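# Lay the orange microphone flat on the table

## Task

Lift the orange microphone out of its stand and set it down on an empty part of the table, where it must rest motionless and touch no other object on the table. At the end every other microphone must still sit in its own stand's holder and every stand must be upright on the table; no stand may tip far over while its own microphone is touching it. Releasing the orange microphone while it is moving quickly, or letting it drop or slide downward by more than a few centimetres in total, can fail the task. Nothing may end up off the table, and a result that holds only because the robot is still supporting it does not count.

## Robot and tools

Robot: two 6-joint arms, left_arm and right_arm, each with a parallel gripper. Joint order on both arms, everywhere it appears: waist, shoulder, elbow, wrist pitch, wrist yaw, wrist roll, then the gripper opening. Waist and wrist roll have their sign flipped compared with the URDF in everything sent and reported. The URDF ranges (waist -2.618 to 3.054, shoulder 0.000 to 3.142, elbow 0.000 to 3.142, wrist pitch -1.571 to 1.571, wrist yaw -1.571 to 1.571, wrist roll -2.094 to 2.094) therefore read, in command numbers, waist -3.054 to 2.618 and wrist roll unchanged because it is symmetric. Real limits may sit up to 0.036 rad off these.

World frame: origin on the tabletop midway between the arms, +x out over the table, +z up, left_arm on the +y side. The arm names do not match image left/right. The fingers point along the gripper's +z and close along its y; the reported end-effector point sits between the pads, roughly 1 cm back from the tips, and gets less accurate at long reach.

A row is one flat list of 14 numbers, each in [-1, 1]: six scaled joint offsets plus opening for left_arm, then the same seven for right_arm. Both arms always appear. A joint value of 1.0 equals 1.202 rad (waist), 1.258 (shoulder), 1.238 (elbow), 2.073 (wrist pitch), 2.022 (wrist yaw and roll). Joint values are offsets, not poses. The opening value is absolute: +1 fully open, -1 closed; in between, the fingers go where grip_measured would read that value.

execute_actions(actions): a list of actions; each action is a list of up to 15 rows, one row per 1/30 s step, and a shorter list repeats its final row until 15 steps are used. Every row of an action is offset from the joint angles at the start of that action, not from the previous row. An empty list just returns the current state and images. If any action would push a joint more than 0.036 rad beyond its range, that action is rejected for both arms; a malformed call, or a first action failing that check, moves nothing. A joint that is driven to its true end reports "joint sent to its limit".

move(target, speed, blocking): target is one 14-number row whose offsets are counted from the Joint positions in the latest result that listed them. All joints travel proportionally so they finish together, so the hand traces a curve and ignores obstacles and the other arm. speed (rad/s, 0.01 to 2, default 0.5) caps the joint with the longest travel; total time is clamped to 0.5 to 10 s. The finger command is applied at the start. The result adds a move: line giving the ending (done, off_target, moving, held, fault), limits=held or limits=none, and the joint on each arm farthest from target. With blocking=false you get a reply after 0.5 s; until a result shows the move ended, further moves and action rows are refused, so use wait(0) or stop.

wait(seconds, 0 to 10): lets time pass holding the last command; ends early when a running move finishes. stop(): brakes a running move; fast arms need space to halt, and fingers keep going. zoom_image(camera, region): region is [x0, y0, x1, y1] in image pixels from the top-left, at most 504x504. finished_scene(scene): ends the current scene, passing its number; irreversible, so only call it once the result is stable without the robot's help.

Cameras (all 504x504): cam_head_left, cam_head_right, cam_high, cam_low, cam_left_wrist, cam_right_wrist. Pinhole calibration is given for the fixed ones and fisheye for the wrist ones, each with K and T_world_to_cam; expect errors of a few degrees and millimetres.

Result lines: per-arm end_effector_position (m) and end_effector_quat_wxyz; Joint positions (rad) and Joint velocities (rad/s), each ending with the finger-pad gap in metres (0.094 when open); Joint targets, the angles currently being chased; grip_measured on the command scale (each gripper may be off by about 1 mm); joint torques, which are noisy and offset; "joint command not followed" when a clearance check altered targets; MOTOR HOT from 75 °C and OVER-TEMPERATURE FAULT lines.

Motion limits: each step, a joint target may lead its measured angle by at most 0.202 rad (waist), 0.258 (shoulder), 0.238 (elbow), 0.573 (wrist pitch), 0.522 (wrist yaw, roll), and targets are pulled back if they would place the hand over 70 mm from where it is. Big changes therefore need several actions, and an unfinished action should be followed by one that sends the remainder.

Holding: zero offsets let an arm droop. In the first call of each reply, send offsets that bring the arm back to its intended angles, then zeros, increasing the correction if a joint keeps falling short. Motors heat while holding loads, even while you think; at 90 °C the arm is halted, at 100 °C it goes limp and drops.

Gripping: command about 0.03 below grip_measured for a firm hold, less for a gentle one; pads push 50 to 62 N, less on thin parts, with a brief spike at contact.

Avoid: the two arms colliding or pressing on each other, fast impacts, pressing far past a contact, releasing the microphone while it is moving, letting it fall or slide, tipping stands, and knocking anything off the table. Objects may occasionally receive a small outside push.

Each tool is called by a JSON object that holds its "fn" and its "kwargs".

## Session

{"fn": "execute_actions", "kwargs": {"actions": []}}

Scene clock: 0.00 s.
left_arm: end_effector_position=(+0.4196, +0.4283, +0.1943) grip_measured=+1.000 end_effector_quat_wxyz=(-0.121, +0.824, -0.536, +0.141) | right_arm: end_effector_position=(+0.4799, -0.5499, +0.3273) grip_measured=+1.000 end_effector_quat_wxyz=(-0.548, +0.618, -0.548, +0.131)
Joint names: [waist, shoulder, elbow, wrist pitch, wrist yaw, wrist roll]
Joint positions: left_arm=[-0.286  2.101  2.182 -1.283  0.064  1.69   0.094] | right_arm=[ 0.78   2.256  2.549 -1.284 -1.119  2.022  0.094]
Joint velocities: left_arm=[ 0.007 -0.002 -0.007 -0.037 -0.037 -0.066  0.   ] | right_arm=[ 0.002 -0.012 -0.002  0.007 -0.066 -0.022  0.   ]
Joint torques (N m, as the arm reports them, + toward a larger Joint positions number): no reading
Motor temperatures (°C, as the motors report them): left_arm=[27 29 27 27 27 27] | right_arm=[28 26 26 29 29 27]
Joint targets: left_arm=[-0.286 2.093 2.189 -1.290 0.059 1.688] | right_arm=[0.780 2.256 2.551 -1.299 -1.129 2.019]

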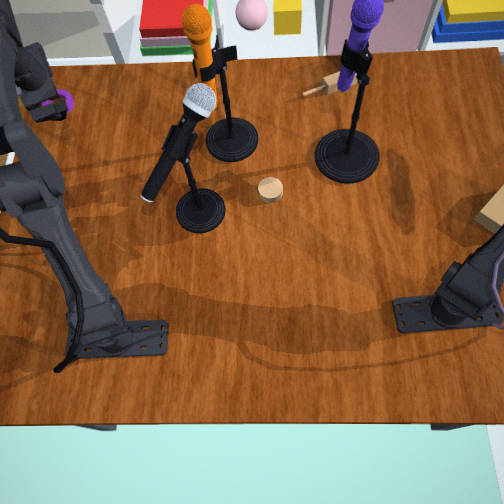

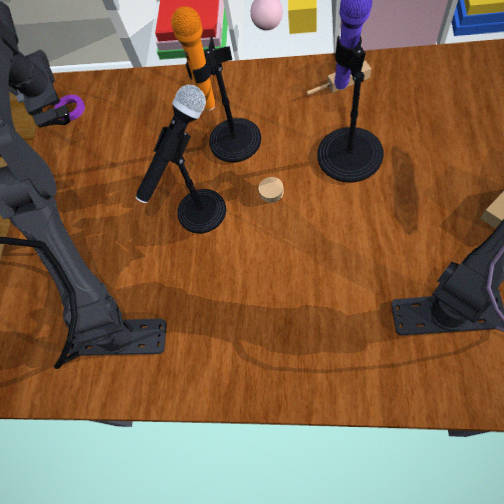

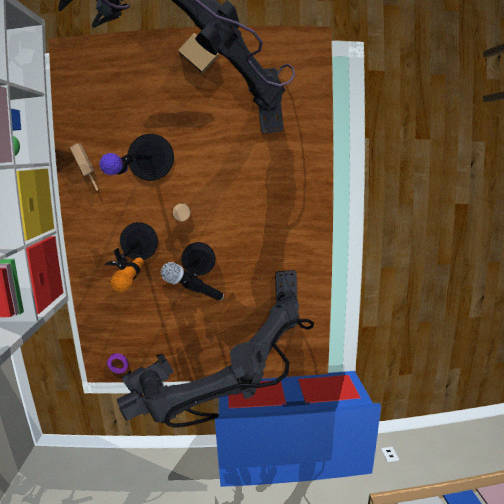

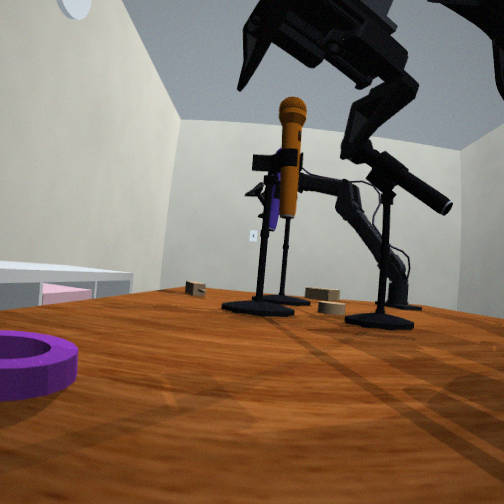

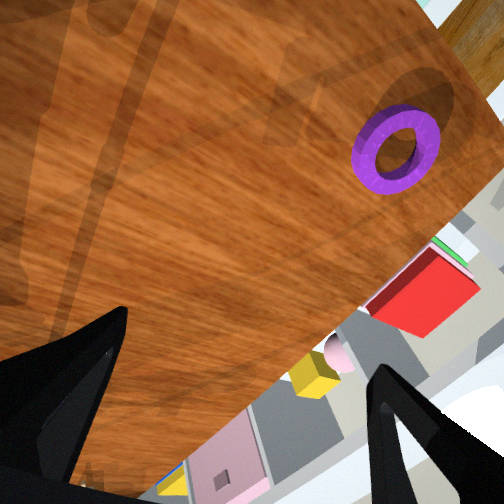

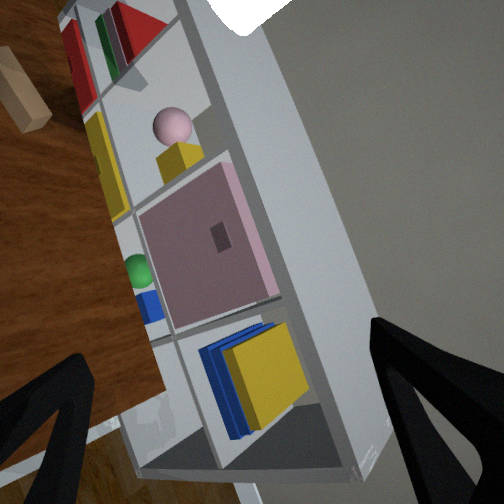

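{"fn": "move", "kwargs": {"target": [0,-0.565,-0.753,0.542,-0.03,-0.836,1,0,0,0,0,0,0,1], "speed": 1}}

Scene clock: 15.20 s.
left_arm: end_effector_position=(+0.4007, +0.4317, +0.3236) grip_measured=+1.000 end_effector_quat_wxyz=(+0.580, -0.125, +0.801, +0.082) | right_arm: end_effector_position=(+0.4803, -0.5505, +0.3274) grip_measured=+1.000 end_effector_quat_wxyz=(-0.547, +0.619, -0.547, +0.133)
Joint names: [waist, shoulder, elbow, wrist pitch, wrist yaw, wrist roll]
Joint positions: left_arm=[-0.286  1.411  1.259 -0.167  0.013  0.009  0.094] | right_arm=[ 0.78   2.256  2.549 -1.28  -1.117  2.022  0.094]
Joint velocities: left_arm=[ 0.002  0.002 -0.002 -0.007 -0.007 -0.051  0.   ] | right_arm=[ 0.032  0.007  0.012 -0.022 -0.022 -0.022  0.   ]
Joint torques (N m, as the arm reports them, + toward a larger Joint positions number): left_arm=[ 0.03 -7.89  6.47  1.95 -0.06 -0.07] | right_arm=[ -0.06 -11.     6.49   0.99  -0.58  -0.01]
Motor temperatures (°C, as the motors report them): left_arm=[27 36 29 28 27 27] | right_arm=[28 36 28 30 30 27]
Joint targets: left_arm=[-0.286 1.391 1.250 -0.159 0.003 -0.000] | right_arm=[0.780 2.256 2.549 -1.284 -1.119 2.022]
move: off_target (left_arm); limits=none; left_arm: farthest joint: the shoulder, 0.021 radians from its target (0.711 radians at the start); right_arm: farthest joint: the wrist pitch, 0.004 radians from its target (0.000 radians at the start)
camera_calibration (this result's frames):
cam_left_wrist: T_world_to_cam=[[0.397685, -0.882712, 0.250332, 0.139418], [-0.618874, -0.45949, -0.637075, 0.697286], [0.677378, 0.0984316, -0.72902, 0.0531376], [0, 0, 0, 1]] pos_world=[0.340094, 0.438231, 0.448061]
cam_right_wrist: T_world_to_cam=[[0.530852, -0.316302, 0.786225, -0.697106], [-0.113908, -0.94595, -0.303651, -0.328818], [0.839775, 0.0716365, -0.538188, -0.0692844], [0, 0, 0, 1]] pos_world=[0.390788, -0.526578, 0.410948]

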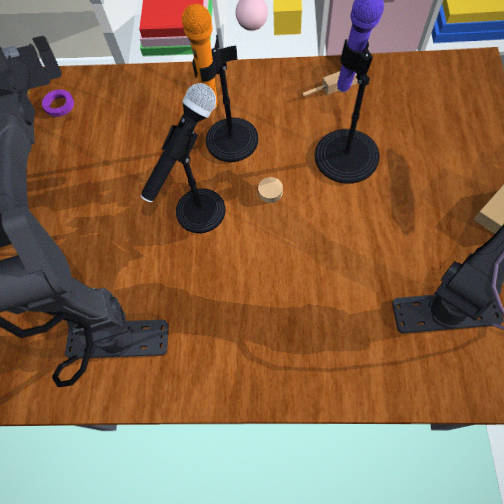

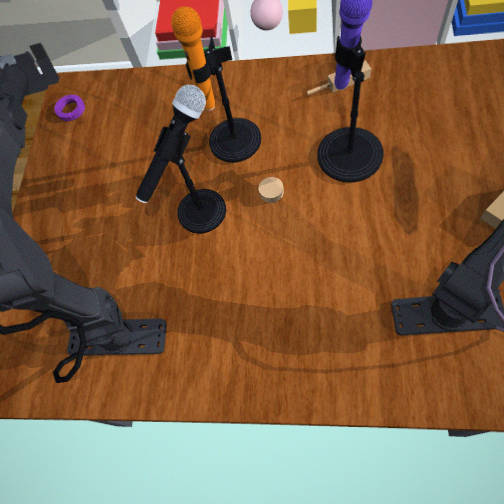

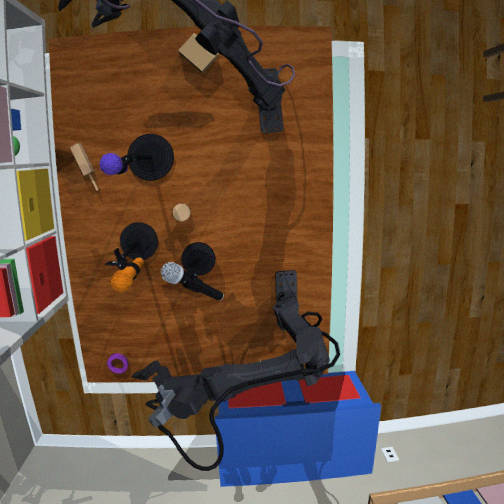

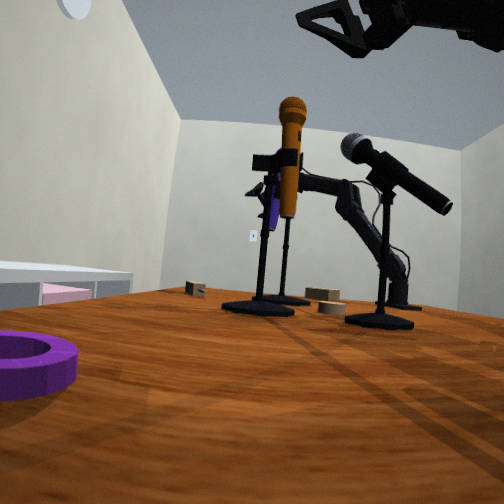

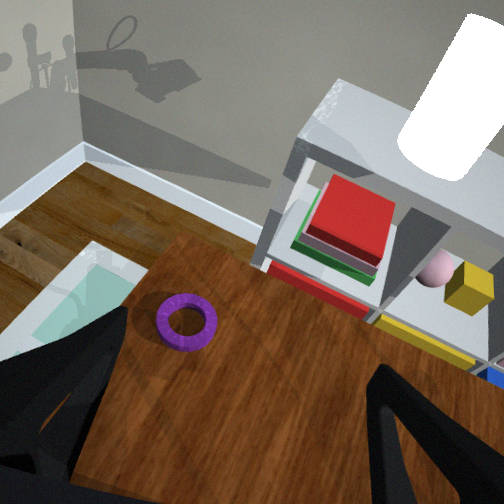

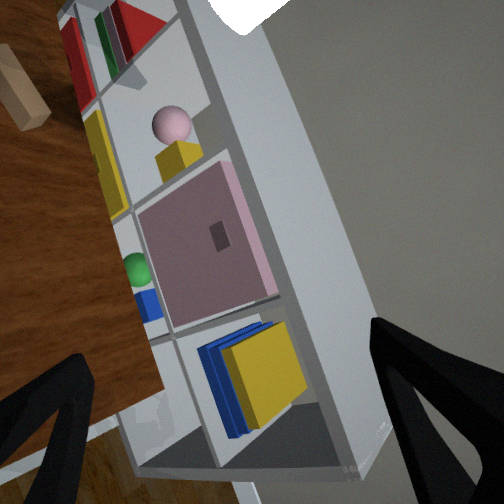

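{"fn": "move", "kwargs": {"target": [0,0.385,0.195,0.28,0.68,0,1,0,0,0,0,0,0,1], "speed": 1}}

Scene clock: 21.43 s.
left_arm: end_effector_position=(+0.4451, +0.2647, +0.3212) grip_measured=+1.000 end_effector_quat_wxyz=(+0.603, +0.353, +0.614, -0.367) | right_arm: end_effector_position=(+0.4807, -0.5511, +0.3275) grip_measured=+1.000 end_effector_quat_wxyz=(-0.546, +0.620, -0.547, +0.135)
Joint names: [waist, shoulder, elbow, wrist pitch, wrist yaw, wrist roll]
Joint positions: left_arm=[-0.286  1.895  1.471  0.407  1.377  0.009  0.094] | right_arm=[ 0.78   2.256  2.549 -1.276 -1.115  2.022  0.094]
Joint velocities: left_arm=[ 0.002 -0.007 -0.002  0.081  0.007 -0.081  0.   ] | right_arm=[-0.002  0.002 -0.007 -0.066 -0.095  0.037  0.   ]
Joint torques (N m, as the arm reports them, + toward a larger Joint positions number): left_arm=[  0.02 -10.22   9.17   1.42   0.14   0.01] | right_arm=[ -0.05 -11.     6.51   1.    -0.57  -0.01]
Motor temperatures (°C, as the motors report them): left_arm=[27 36 30 30 27 27] | right_arm=[28 38 28 30 30 27]
Joint targets: left_arm=[-0.286 1.895 1.501 0.413 1.388 0.009] | right_arm=[0.780 2.256 2.549 -1.280 -1.117 2.022]
move: off_target (left_arm); limits=none; left_arm: farthest joint: the elbow, 0.029 radians from its target (0.241 radians at the start); right_arm: farthest joint: the wrist pitch, 0.004 radians from its target (0.000 radians at the start)
camera_calibration (this result's frames):
cam_left_wrist: T_world_to_cam=[[-0.819565, -0.49599, 0.286893, 0.402673], [-0.472557, 0.301926, -0.827968, 0.44117], [0.324043, -0.814147, -0.481832, 0.357139], [0, 0, 0, 1]] pos_world=[0.422766, 0.357284, 0.421831]
cam_right_wrist: T_world_to_cam=[[0.528798, -0.313775, 0.788618, -0.695986], [-0.114246, -0.947013, -0.300191, -0.330825], [0.841024, 0.0686442, -0.536626, -0.0723189], [0, 0, 0, 1]] pos_world=[0.391062, -0.526714, 0.410748]

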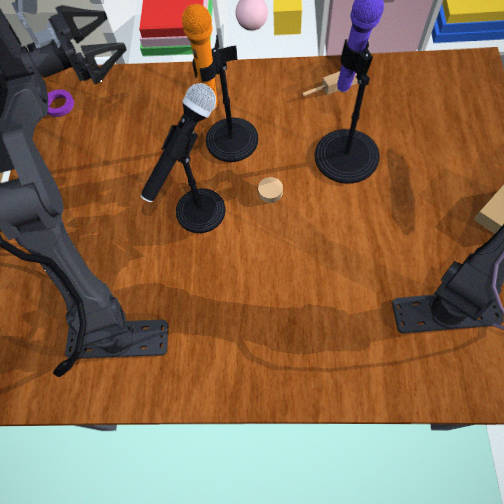

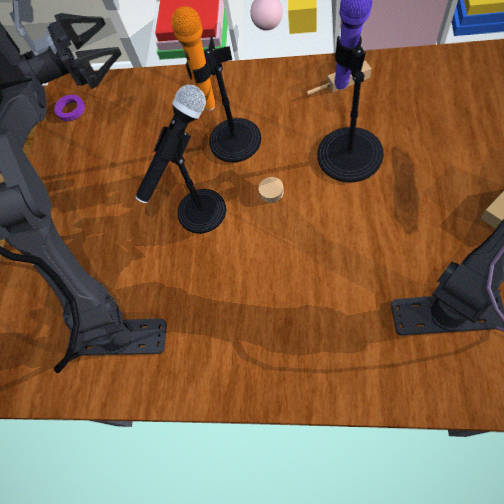

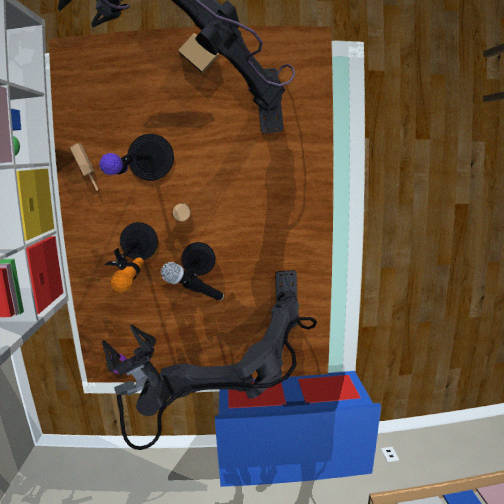

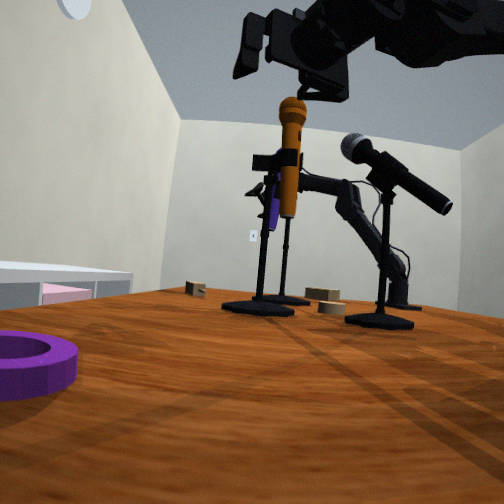

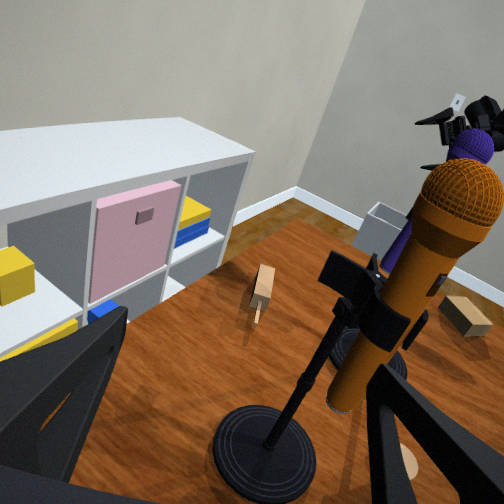

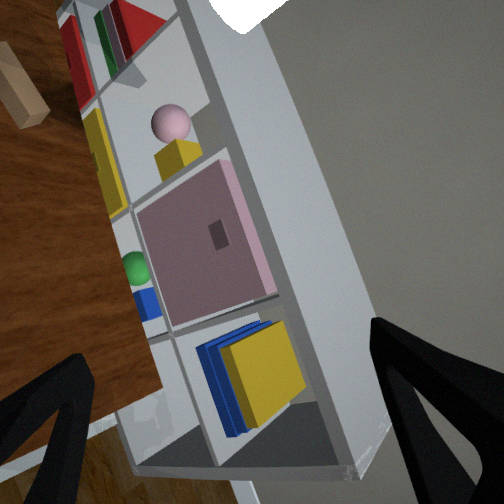

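{"fn": "move", "kwargs": {"target": [0.17,0,0.01,0,0,0,1,0,0,0,0,0,0,1]}}

Scene clock: 23.80 s.
left_arm: end_effector_position=(+0.4289, +0.1638, +0.3213) grip_measured=+1.000 end_effector_quat_wxyz=(+0.562, +0.415, +0.574, -0.428) | right_arm: end_effector_position=(+0.4812, -0.5517, +0.3276) grip_measured=+1.000 end_effector_quat_wxyz=(-0.546, +0.620, -0.546, +0.137)
Joint names: [waist, shoulder, elbow, wrist pitch, wrist yaw, wrist roll]
Joint positions: left_arm=[-0.077  1.895  1.471  0.407  1.378  0.009  0.094] | right_arm=[ 0.78   2.256  2.549 -1.271 -1.113  2.022  0.094]
Joint velocities: left_arm=[ 0.007 -0.002  0.007  0.037 -0.007  0.066  0.   ] | right_arm=[ 0.002  0.012  0.007  0.037 -0.022 -0.022  0.   ]
Joint torques (N m, as the arm reports them, + toward a larger Joint positions number): left_arm=[ -0.41 -10.26   7.77   1.36   0.05   0.  ] | right_arm=[ -0.08 -11.     6.51   1.    -0.57  -0.01]
Motor temperatures (°C, as the motors report them): left_arm=[27 36 31 30 27 27] | right_arm=[28 39 28 30 30 27]
Joint targets: left_arm=[-0.082 1.895 1.484 0.407 1.377 0.009] | right_arm=[0.780 2.256 2.549 -1.276 -1.115 2.022]
move: done; limits=none; left_arm: farthest joint: the elbow, 0.012 radians from its target (0.012 radians at the start); right_arm: farthest joint: the wrist pitch, 0.005 radians from its target (0.000 radians at the start)
camera_calibration (this result's frames):
cam_left_wrist: T_world_to_cam=[[-0.905003, -0.314427, 0.286539, 0.346352], [-0.398995, 0.393754, -0.828107, 0.417458], [0.147553, -0.863767, -0.481803, 0.364086], [0, 0, 0, 1]] pos_world=[0.426292, 0.259013, 0.421874]
cam_right_wrist: T_world_to_cam=[[0.526601, -0.31097, 0.791195, -0.694734], [-0.114774, -0.94818, -0.29628, -0.33302], [0.842329, 0.0652125, -0.535004, -0.0756862], [0, 0, 0, 1]] pos_world=[0.391378, -0.526869, 0.41051]

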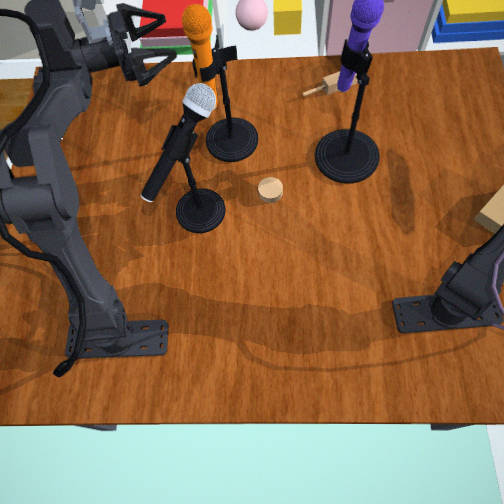

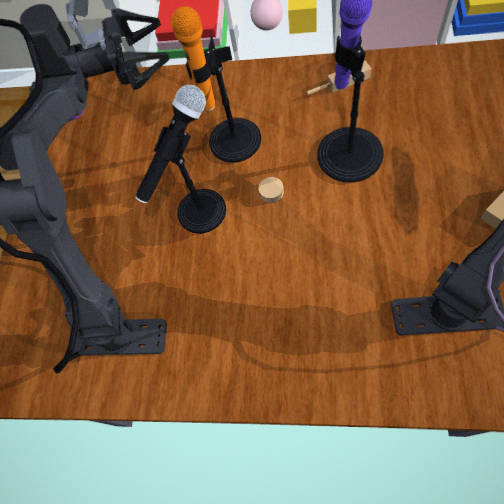

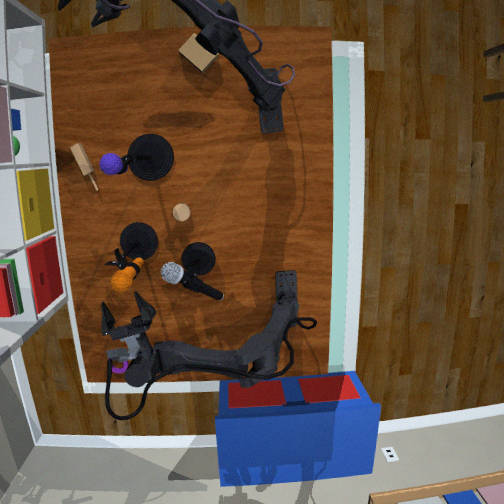

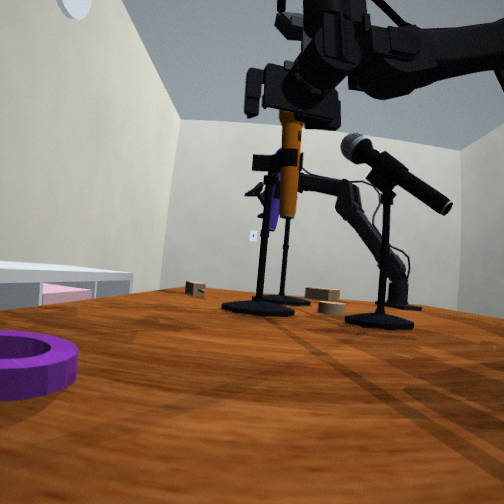

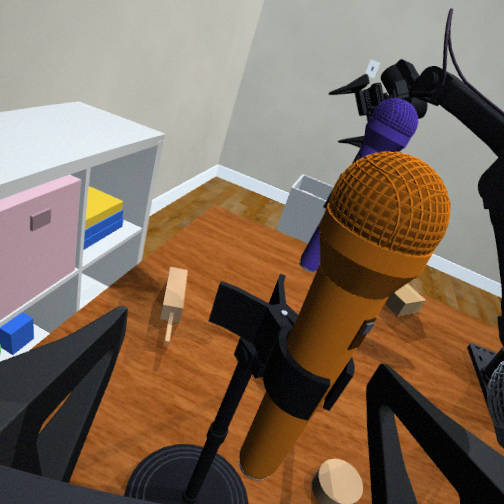

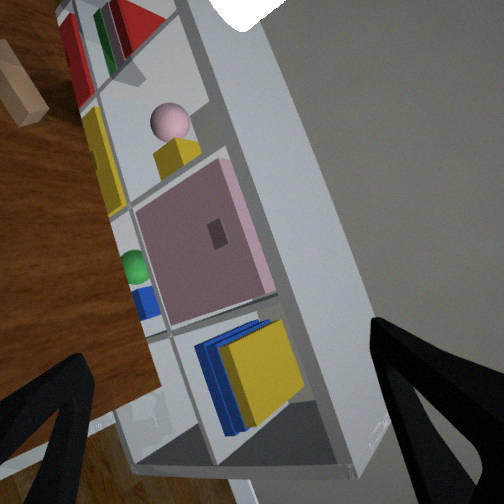

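{"fn": "move", "kwargs": {"target": [0.07,0,0,0,0.09,0,1,0,0,0,0,0,0,1], "speed": 0.25}}

Scene clock: 28.27 s.
left_arm: end_effector_position=(+0.3872, +0.1231, +0.3217) grip_measured=+1.000 end_effector_quat_wxyz=(+0.505, +0.483, +0.517, -0.495) | right_arm: end_effector_position=(+0.4817, -0.5523, +0.3276) grip_measured=+1.000 end_effector_quat_wxyz=(-0.545, +0.621, -0.546, +0.140)
Joint names: [waist, shoulder, elbow, wrist pitch, wrist yaw, wrist roll]
Joint positions: left_arm=[0.002 1.895 1.471 0.407 1.549 0.009 0.094] | right_arm=[ 0.78   2.256  2.549 -1.267 -1.11   2.022  0.094]
Joint velocities: left_arm=[-0.012  0.007  0.007 -0.022  0.007 -0.051  0.   ] | right_arm=[-0.012 -0.007  0.007 -0.007  0.007 -0.022  0.   ]
Joint torques (N m, as the arm reports them, + toward a larger Joint positions number): left_arm=[  0.47 -10.15   6.62   1.24   0.16   0.  ] | right_arm=[ -0.06 -11.01   6.51   1.01  -0.57  -0.01]
Motor temperatures (°C, as the motors report them): left_arm=[27 37 31 30 27 27] | right_arm=[28 40 28 30 30 27]
Joint targets: left_arm=[0.008 1.895 1.471 0.407 1.560 0.009] | right_arm=[0.780 2.256 2.549 -1.271 -1.112 2.022]
move: done; limits=none; left_arm: farthest joint: the wrist yaw, 0.011 radians from its target (0.182 radians at the start); right_arm: farthest joint: the wrist pitch, 0.004 radians from its target (0.000 radians at the start)
camera_calibration (this result's frames):
cam_left_wrist: T_world_to_cam=[[-0.954626, -0.0797379, 0.286933, 0.285824], [-0.289215, 0.477986, -0.829388, 0.364793], [-0.0710162, -0.874741, -0.47936, 0.420483], [0, 0, 0, 1]] pos_world=[0.40822, 0.216238, 0.422105]
cam_right_wrist: T_world_to_cam=[[0.524628, -0.308353, 0.793526, -0.693559], [-0.115406, -0.949255, -0.292569, -0.335035], [0.843473, 0.0619124, -0.533592, -0.0788263], [0, 0, 0, 1]] pos_world=[0.391683, -0.527014, 0.410275]

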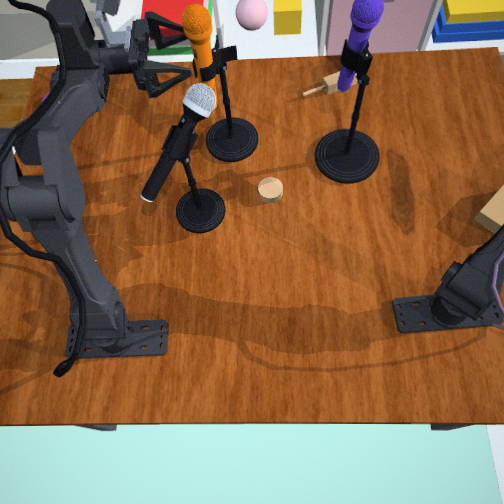

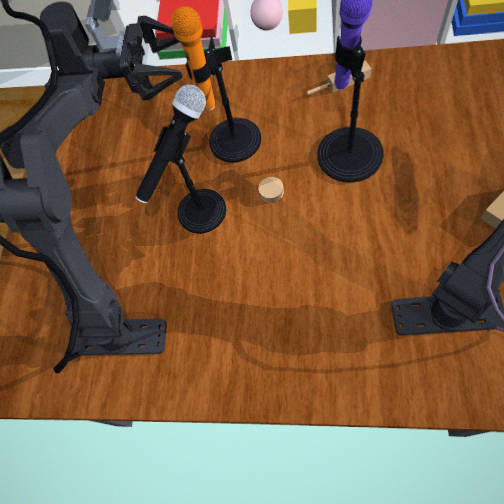

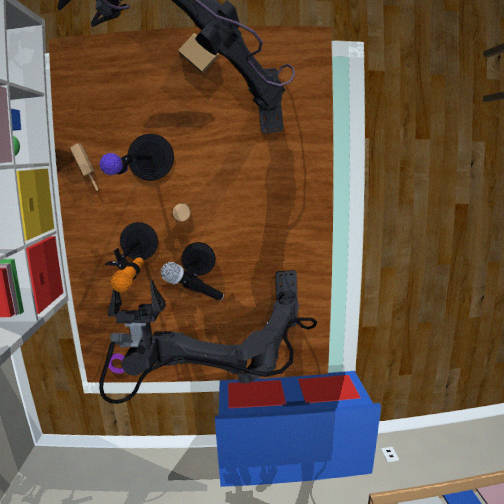

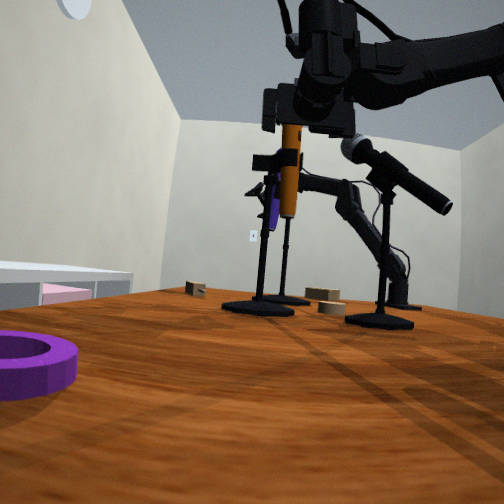

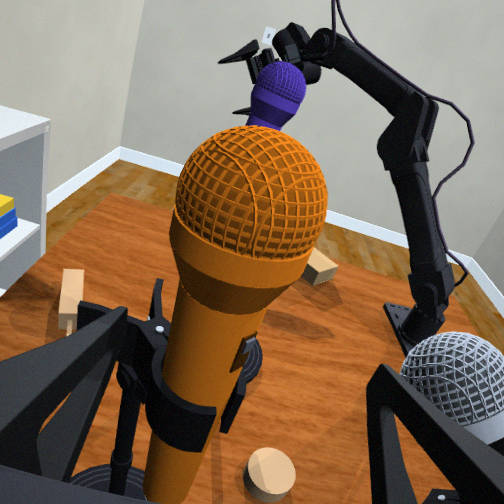

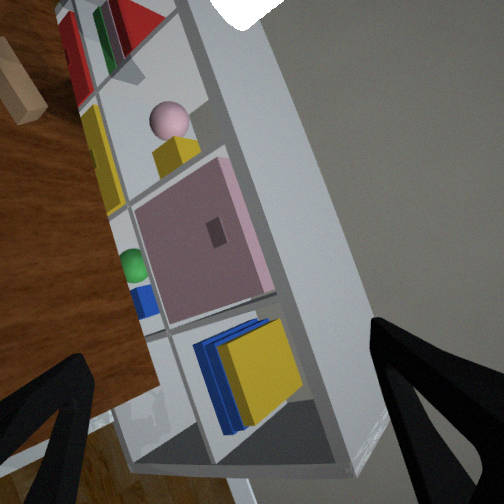

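Overshot; advance with yaw back.

{"fn": "move", "kwargs": {"target": [0.08,0,0,0,-0.1,0,1,0,0,0,0,0,0,1], "speed": 0.25}}

Scene clock: 31.30 s.
left_arm: end_effector_position=(+0.4044, +0.0865, +0.3212) grip_measured=+1.000 end_effector_quat_wxyz=(+0.528, +0.457, +0.542, -0.468) | right_arm: end_effector_position=(+0.4821, -0.5529, +0.3277) grip_measured=+1.000 end_effector_quat_wxyz=(-0.544, +0.622, -0.545, +0.142)
Joint names: [waist, shoulder, elbow, wrist pitch, wrist yaw, wrist roll]
Joint positions: left_arm=[0.093 1.895 1.471 0.407 1.356 0.009 0.094] | right_arm=[ 0.78   2.256  2.549 -1.262 -1.108  2.022  0.094]
Joint velocities: left_arm=[ 0.007 -0.012 -0.002 -0.007 -0.081 -0.007  0.   ] | right_arm=[-0.022 -0.012 -0.012 -0.007 -0.037  0.007  0.   ]
Joint torques (N m, as the arm reports them, + toward a larger Joint positions number): left_arm=[  0.46 -10.27   6.73   1.38  -0.02   0.  ] | right_arm=[ -0.06 -11.01   6.52   1.01  -0.57  -0.01]
Motor temperatures (°C, as the motors report them): left_arm=[27 37 31 30 27 27] | right_arm=[28 40 28 30 30 27]
Joint targets: left_arm=[0.098 1.895 1.471 0.407 1.347 0.009] | right_arm=[0.780 2.256 2.549 -1.267 -1.110 2.022]
move: done; limits=none; left_arm: farthest joint: the wrist yaw, 0.009 radians from its target (0.202 radians at the start); right_arm: farthest joint: the wrist pitch, 0.005 radians from its target (0.000 radians at the start)
camera_calibration (this result's frames):
cam_left_wrist: T_world_to_cam=[[-0.941552, -0.177263, 0.286459, 0.302814], [-0.336375, 0.448706, -0.827958, 0.407968], [0.0182307, -0.875923, -0.482107, 0.354298], [0, 0, 0, 1]] pos_world=[0.415886, 0.180958, 0.421846]
cam_right_wrist: T_world_to_cam=[[0.522416, -0.305537, 0.796071, -0.692281], [-0.115968, -0.950383, -0.288659, -0.337194], [0.844768, 0.0584816, -0.531928, -0.082208], [0, 0, 0, 1]] pos_world=[0.392002, -0.527172, 0.410042]

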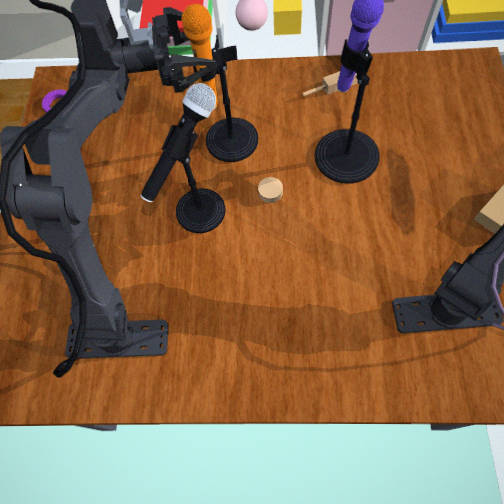

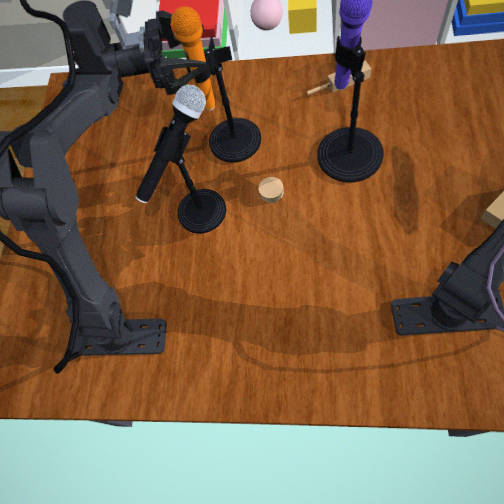

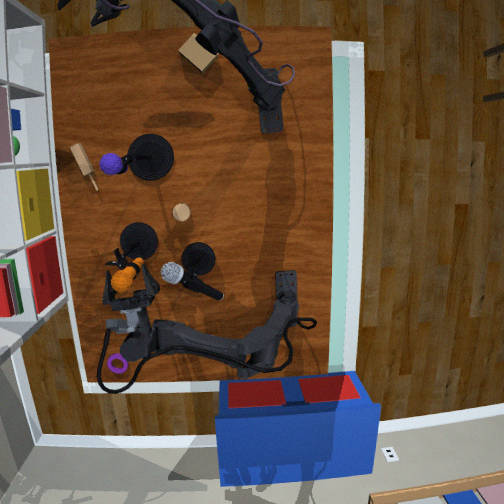

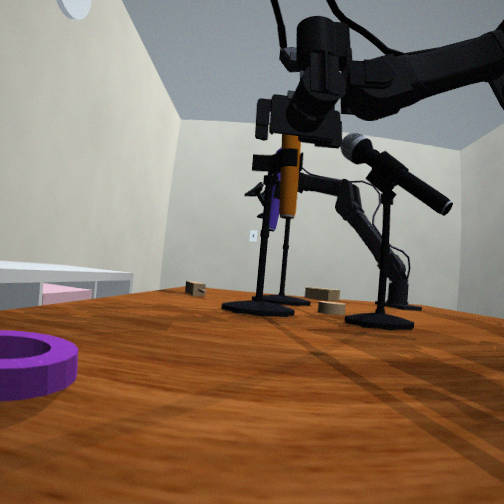

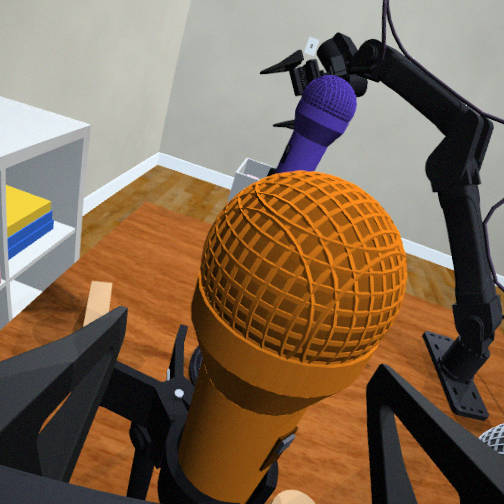

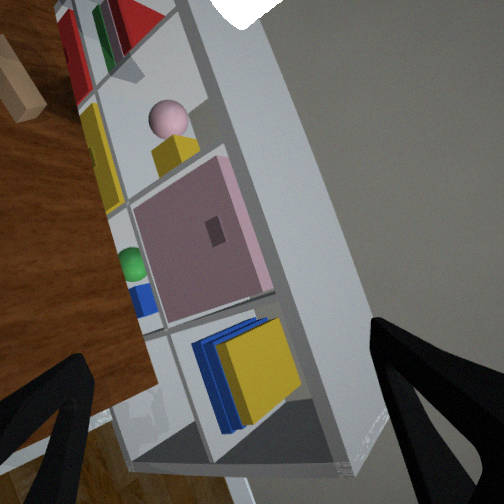

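{"fn": "move", "kwargs": {"target": [0,0,0,0,0,0,-0.5,0,0,0,0,0,0,1]}}

{"fn": "move", "kwargs": {"target": [0,0,0.2,-0.105,0,0,-0.5,0,0,0,0,0,0,1], "speed": 0.15}}

Scene clock: 34.33 s.
left_arm: end_effector_position=(+0.4056, +0.0866, +0.3213) grip_measured=-0.296 end_effector_quat_wxyz=(+0.531, +0.456, +0.542, -0.465) | right_arm: end_effector_position=(+0.4826, -0.5535, +0.3278) grip_measured=+1.000 end_effector_quat_wxyz=(-0.543, +0.622, -0.545, +0.144)
Joint names: [waist, shoulder, elbow, wrist pitch, wrist yaw, wrist roll]
Joint positions: left_arm=[0.093 1.895 1.471 0.408 1.35  0.006 0.033] | right_arm=[ 0.78   2.256  2.549 -1.258 -1.106  2.022  0.094]
Joint velocities: left_arm=[ 0.017 -0.017 -0.002 -0.022  0.051 -0.022 -0.   ] | right_arm=[ 0.027 -0.002  0.002  0.007 -0.051  0.007  0.   ]
Joint torques (N m, as the arm reports them, + toward a larger Joint positions number): left_arm=[  0.01 -10.27   6.73   1.37   0.1    0.03] | right_arm=[ -0.07 -11.02   6.53   1.01  -0.56  -0.01]
Motor temperatures (°C, as the motors report them): left_arm=[27 37 31 30 27 27] | right_arm=[28 41 28 31 30 27]
Joint targets: left_arm=[0.093 1.895 1.471 0.407 1.356 0.009] | right_arm=[0.780 2.256 2.549 -1.262 -1.108 2.022]
move: done; limits=none; left_arm: farthest joint: the wrist yaw, 0.006 radians from its target (0.000 radians at the start); right_arm: farthest joint: the wrist pitch, 0.004 radians from its target (0.000 radians at the start)
camera_calibration (this result's frames):
cam_left_wrist: T_world_to_cam=[[-0.941355, -0.183486, 0.283169, 0.30542], [-0.336451, 0.446897, -0.828905, 0.408822], [0.0255454, -0.875566, -0.482422, 0.351562], [0, 0, 0, 1]] pos_world=[0.416076, 0.181155, 0.421991]
cam_right_wrist: T_world_to_cam=[[0.520101, -0.302792, 0.798631, -0.69102], [-0.116284, -0.951447, -0.285002, -0.339298], [0.846152, 0.0553626, -0.530059, -0.0855011], [0, 0, 0, 1]] pos_world=[0.392293, -0.527326, 0.409848]

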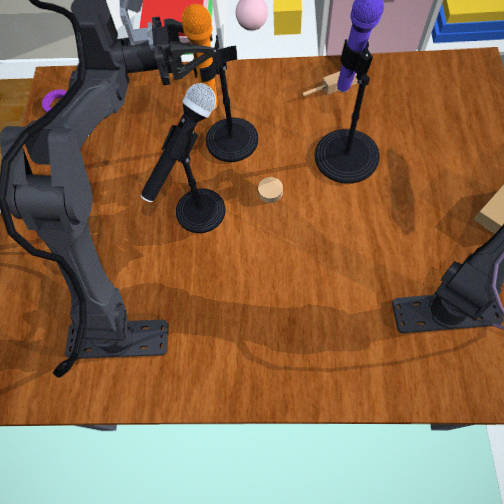

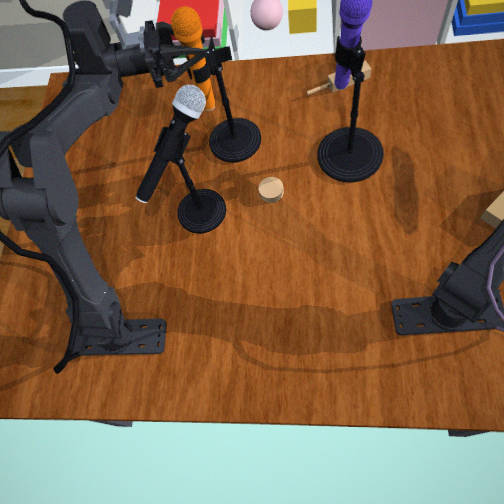

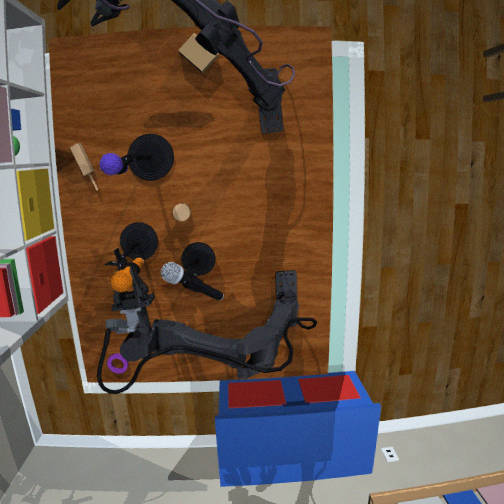

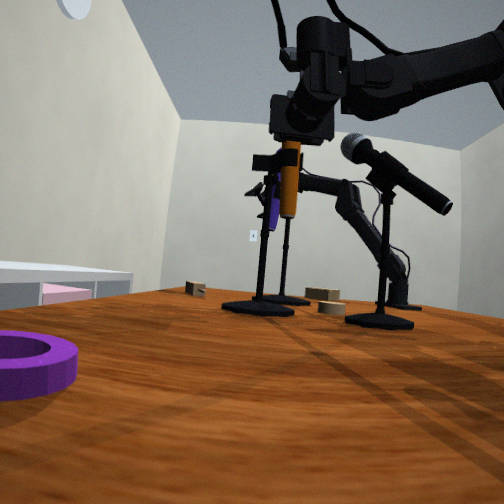

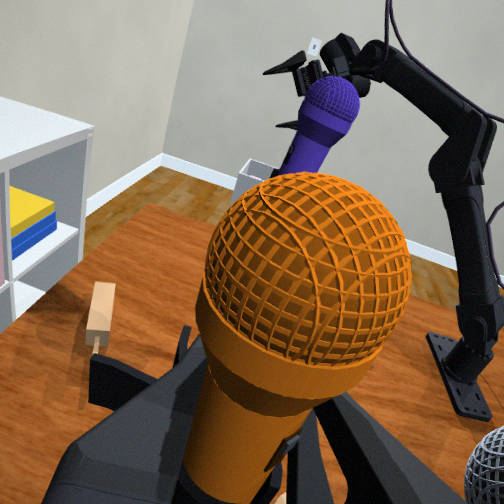

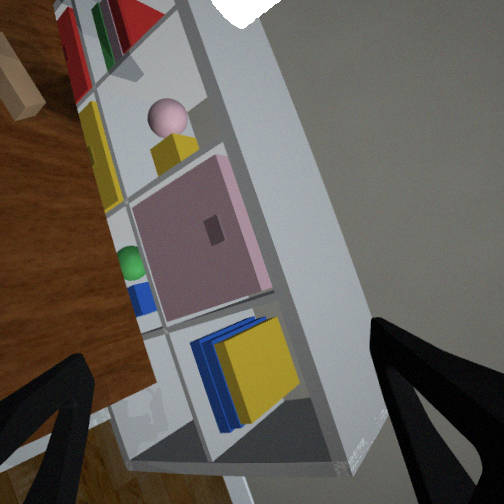

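Scene clock: 36.40 s.
left_arm: end_effector_position=(+0.4238, +0.0864, +0.3356) grip_measured=-0.295 end_effector_quat_wxyz=(+0.497, +0.422, +0.584, -0.483) | right_arm: end_effector_position=(+0.4831, -0.5542, +0.3279) grip_measured=+1.000 end_effector_quat_wxyz=(-0.542, +0.623, -0.544, +0.146)
Joint names: [waist, shoulder, elbow, wrist pitch, wrist yaw, wrist roll]
Joint positions: left_arm=[ 0.093  1.94   1.655  0.125  1.324 -0.009  0.033] | right_arm=[ 0.78   2.256  2.549 -1.253 -1.104  2.022  0.094]
Joint velocities: left_arm=[-0.002  0.007 -0.007  0.007 -0.081  0.066 -0.001] | right_arm=[ 0.007 -0.007 -0.007 -0.037 -0.051  0.022  0.   ]
Joint torques (N m, as the arm reports them, + toward a larger Joint positions number): left_arm=[  0.05 -14.6   12.15   2.06   0.38   0.16] | right_arm=[ -0.07 -11.02   6.53   1.02  -0.56  -0.01]
Motor temperatures (°C, as the motors report them): left_arm=[27 38 32 31 27 27] | right_arm=[28 41 28 31 30 27]
Joint targets: left_arm=[0.093 1.895 1.719 0.190 1.350 0.006] | right_arm=[0.780 2.256 2.549 -1.258 -1.106 2.022]
move: off_target (left_arm); limits=none; left_arm: farthest joint: the wrist pitch, 0.065 radians from its target (0.217 radians at the start); right_arm: farthest joint: the wrist pitch, 0.005 radians from its target (0.000 radians at the start)
camera_calibration (this result's frames):
cam_left_wrist: T_world_to_cam=[[-0.892549, -0.211964, 0.398029, 0.261695], [-0.450701, 0.448616, -0.771759, 0.456025], [-0.0149765, -0.868225, -0.495944, 0.378933], [0, 0, 0, 1]] pos_world=[0.444782, 0.17989, 0.435709]
cam_right_wrist: T_world_to_cam=[[0.517874, -0.299964, 0.801142, -0.689714], [-0.11688, -0.952536, -0.281095, -0.34142], [0.847435, 0.0519341, -0.528353, -0.0888961], [0, 0, 0, 1]] pos_world=[0.392613, -0.527487, 0.409619]

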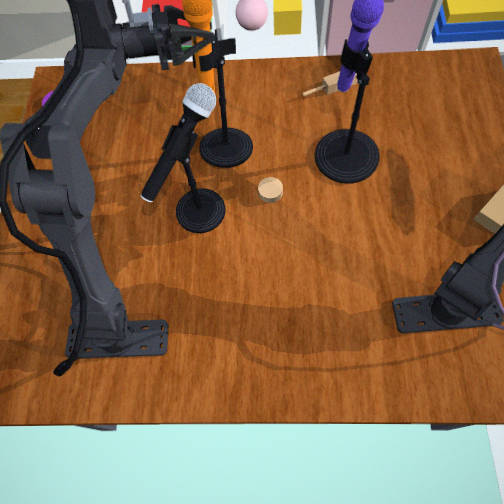

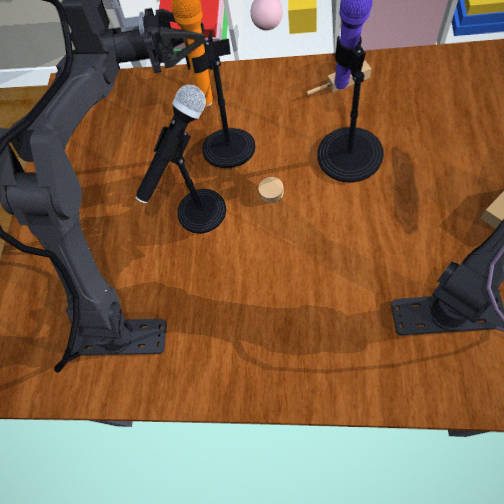

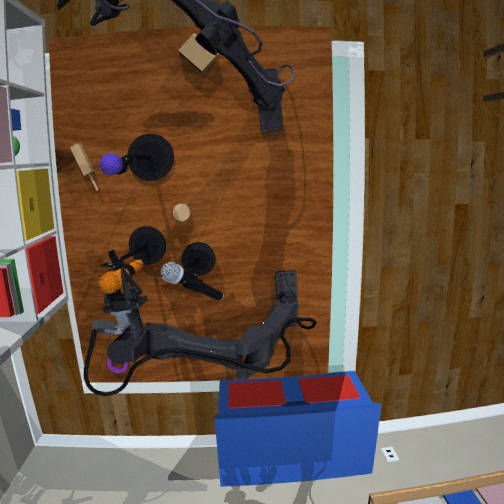

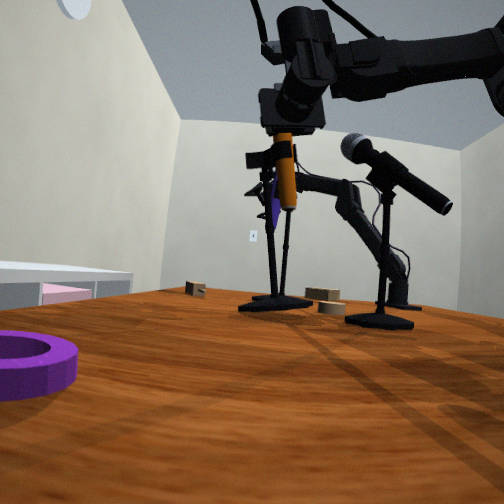

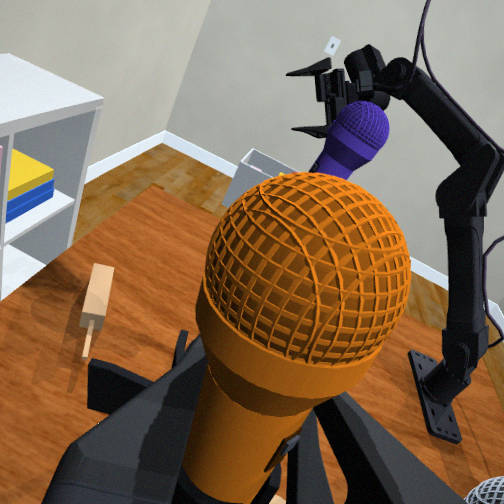

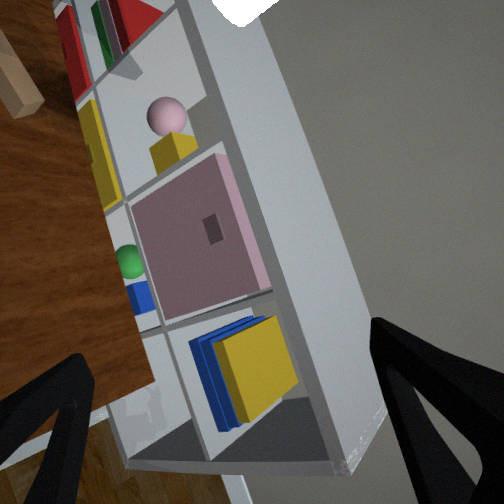

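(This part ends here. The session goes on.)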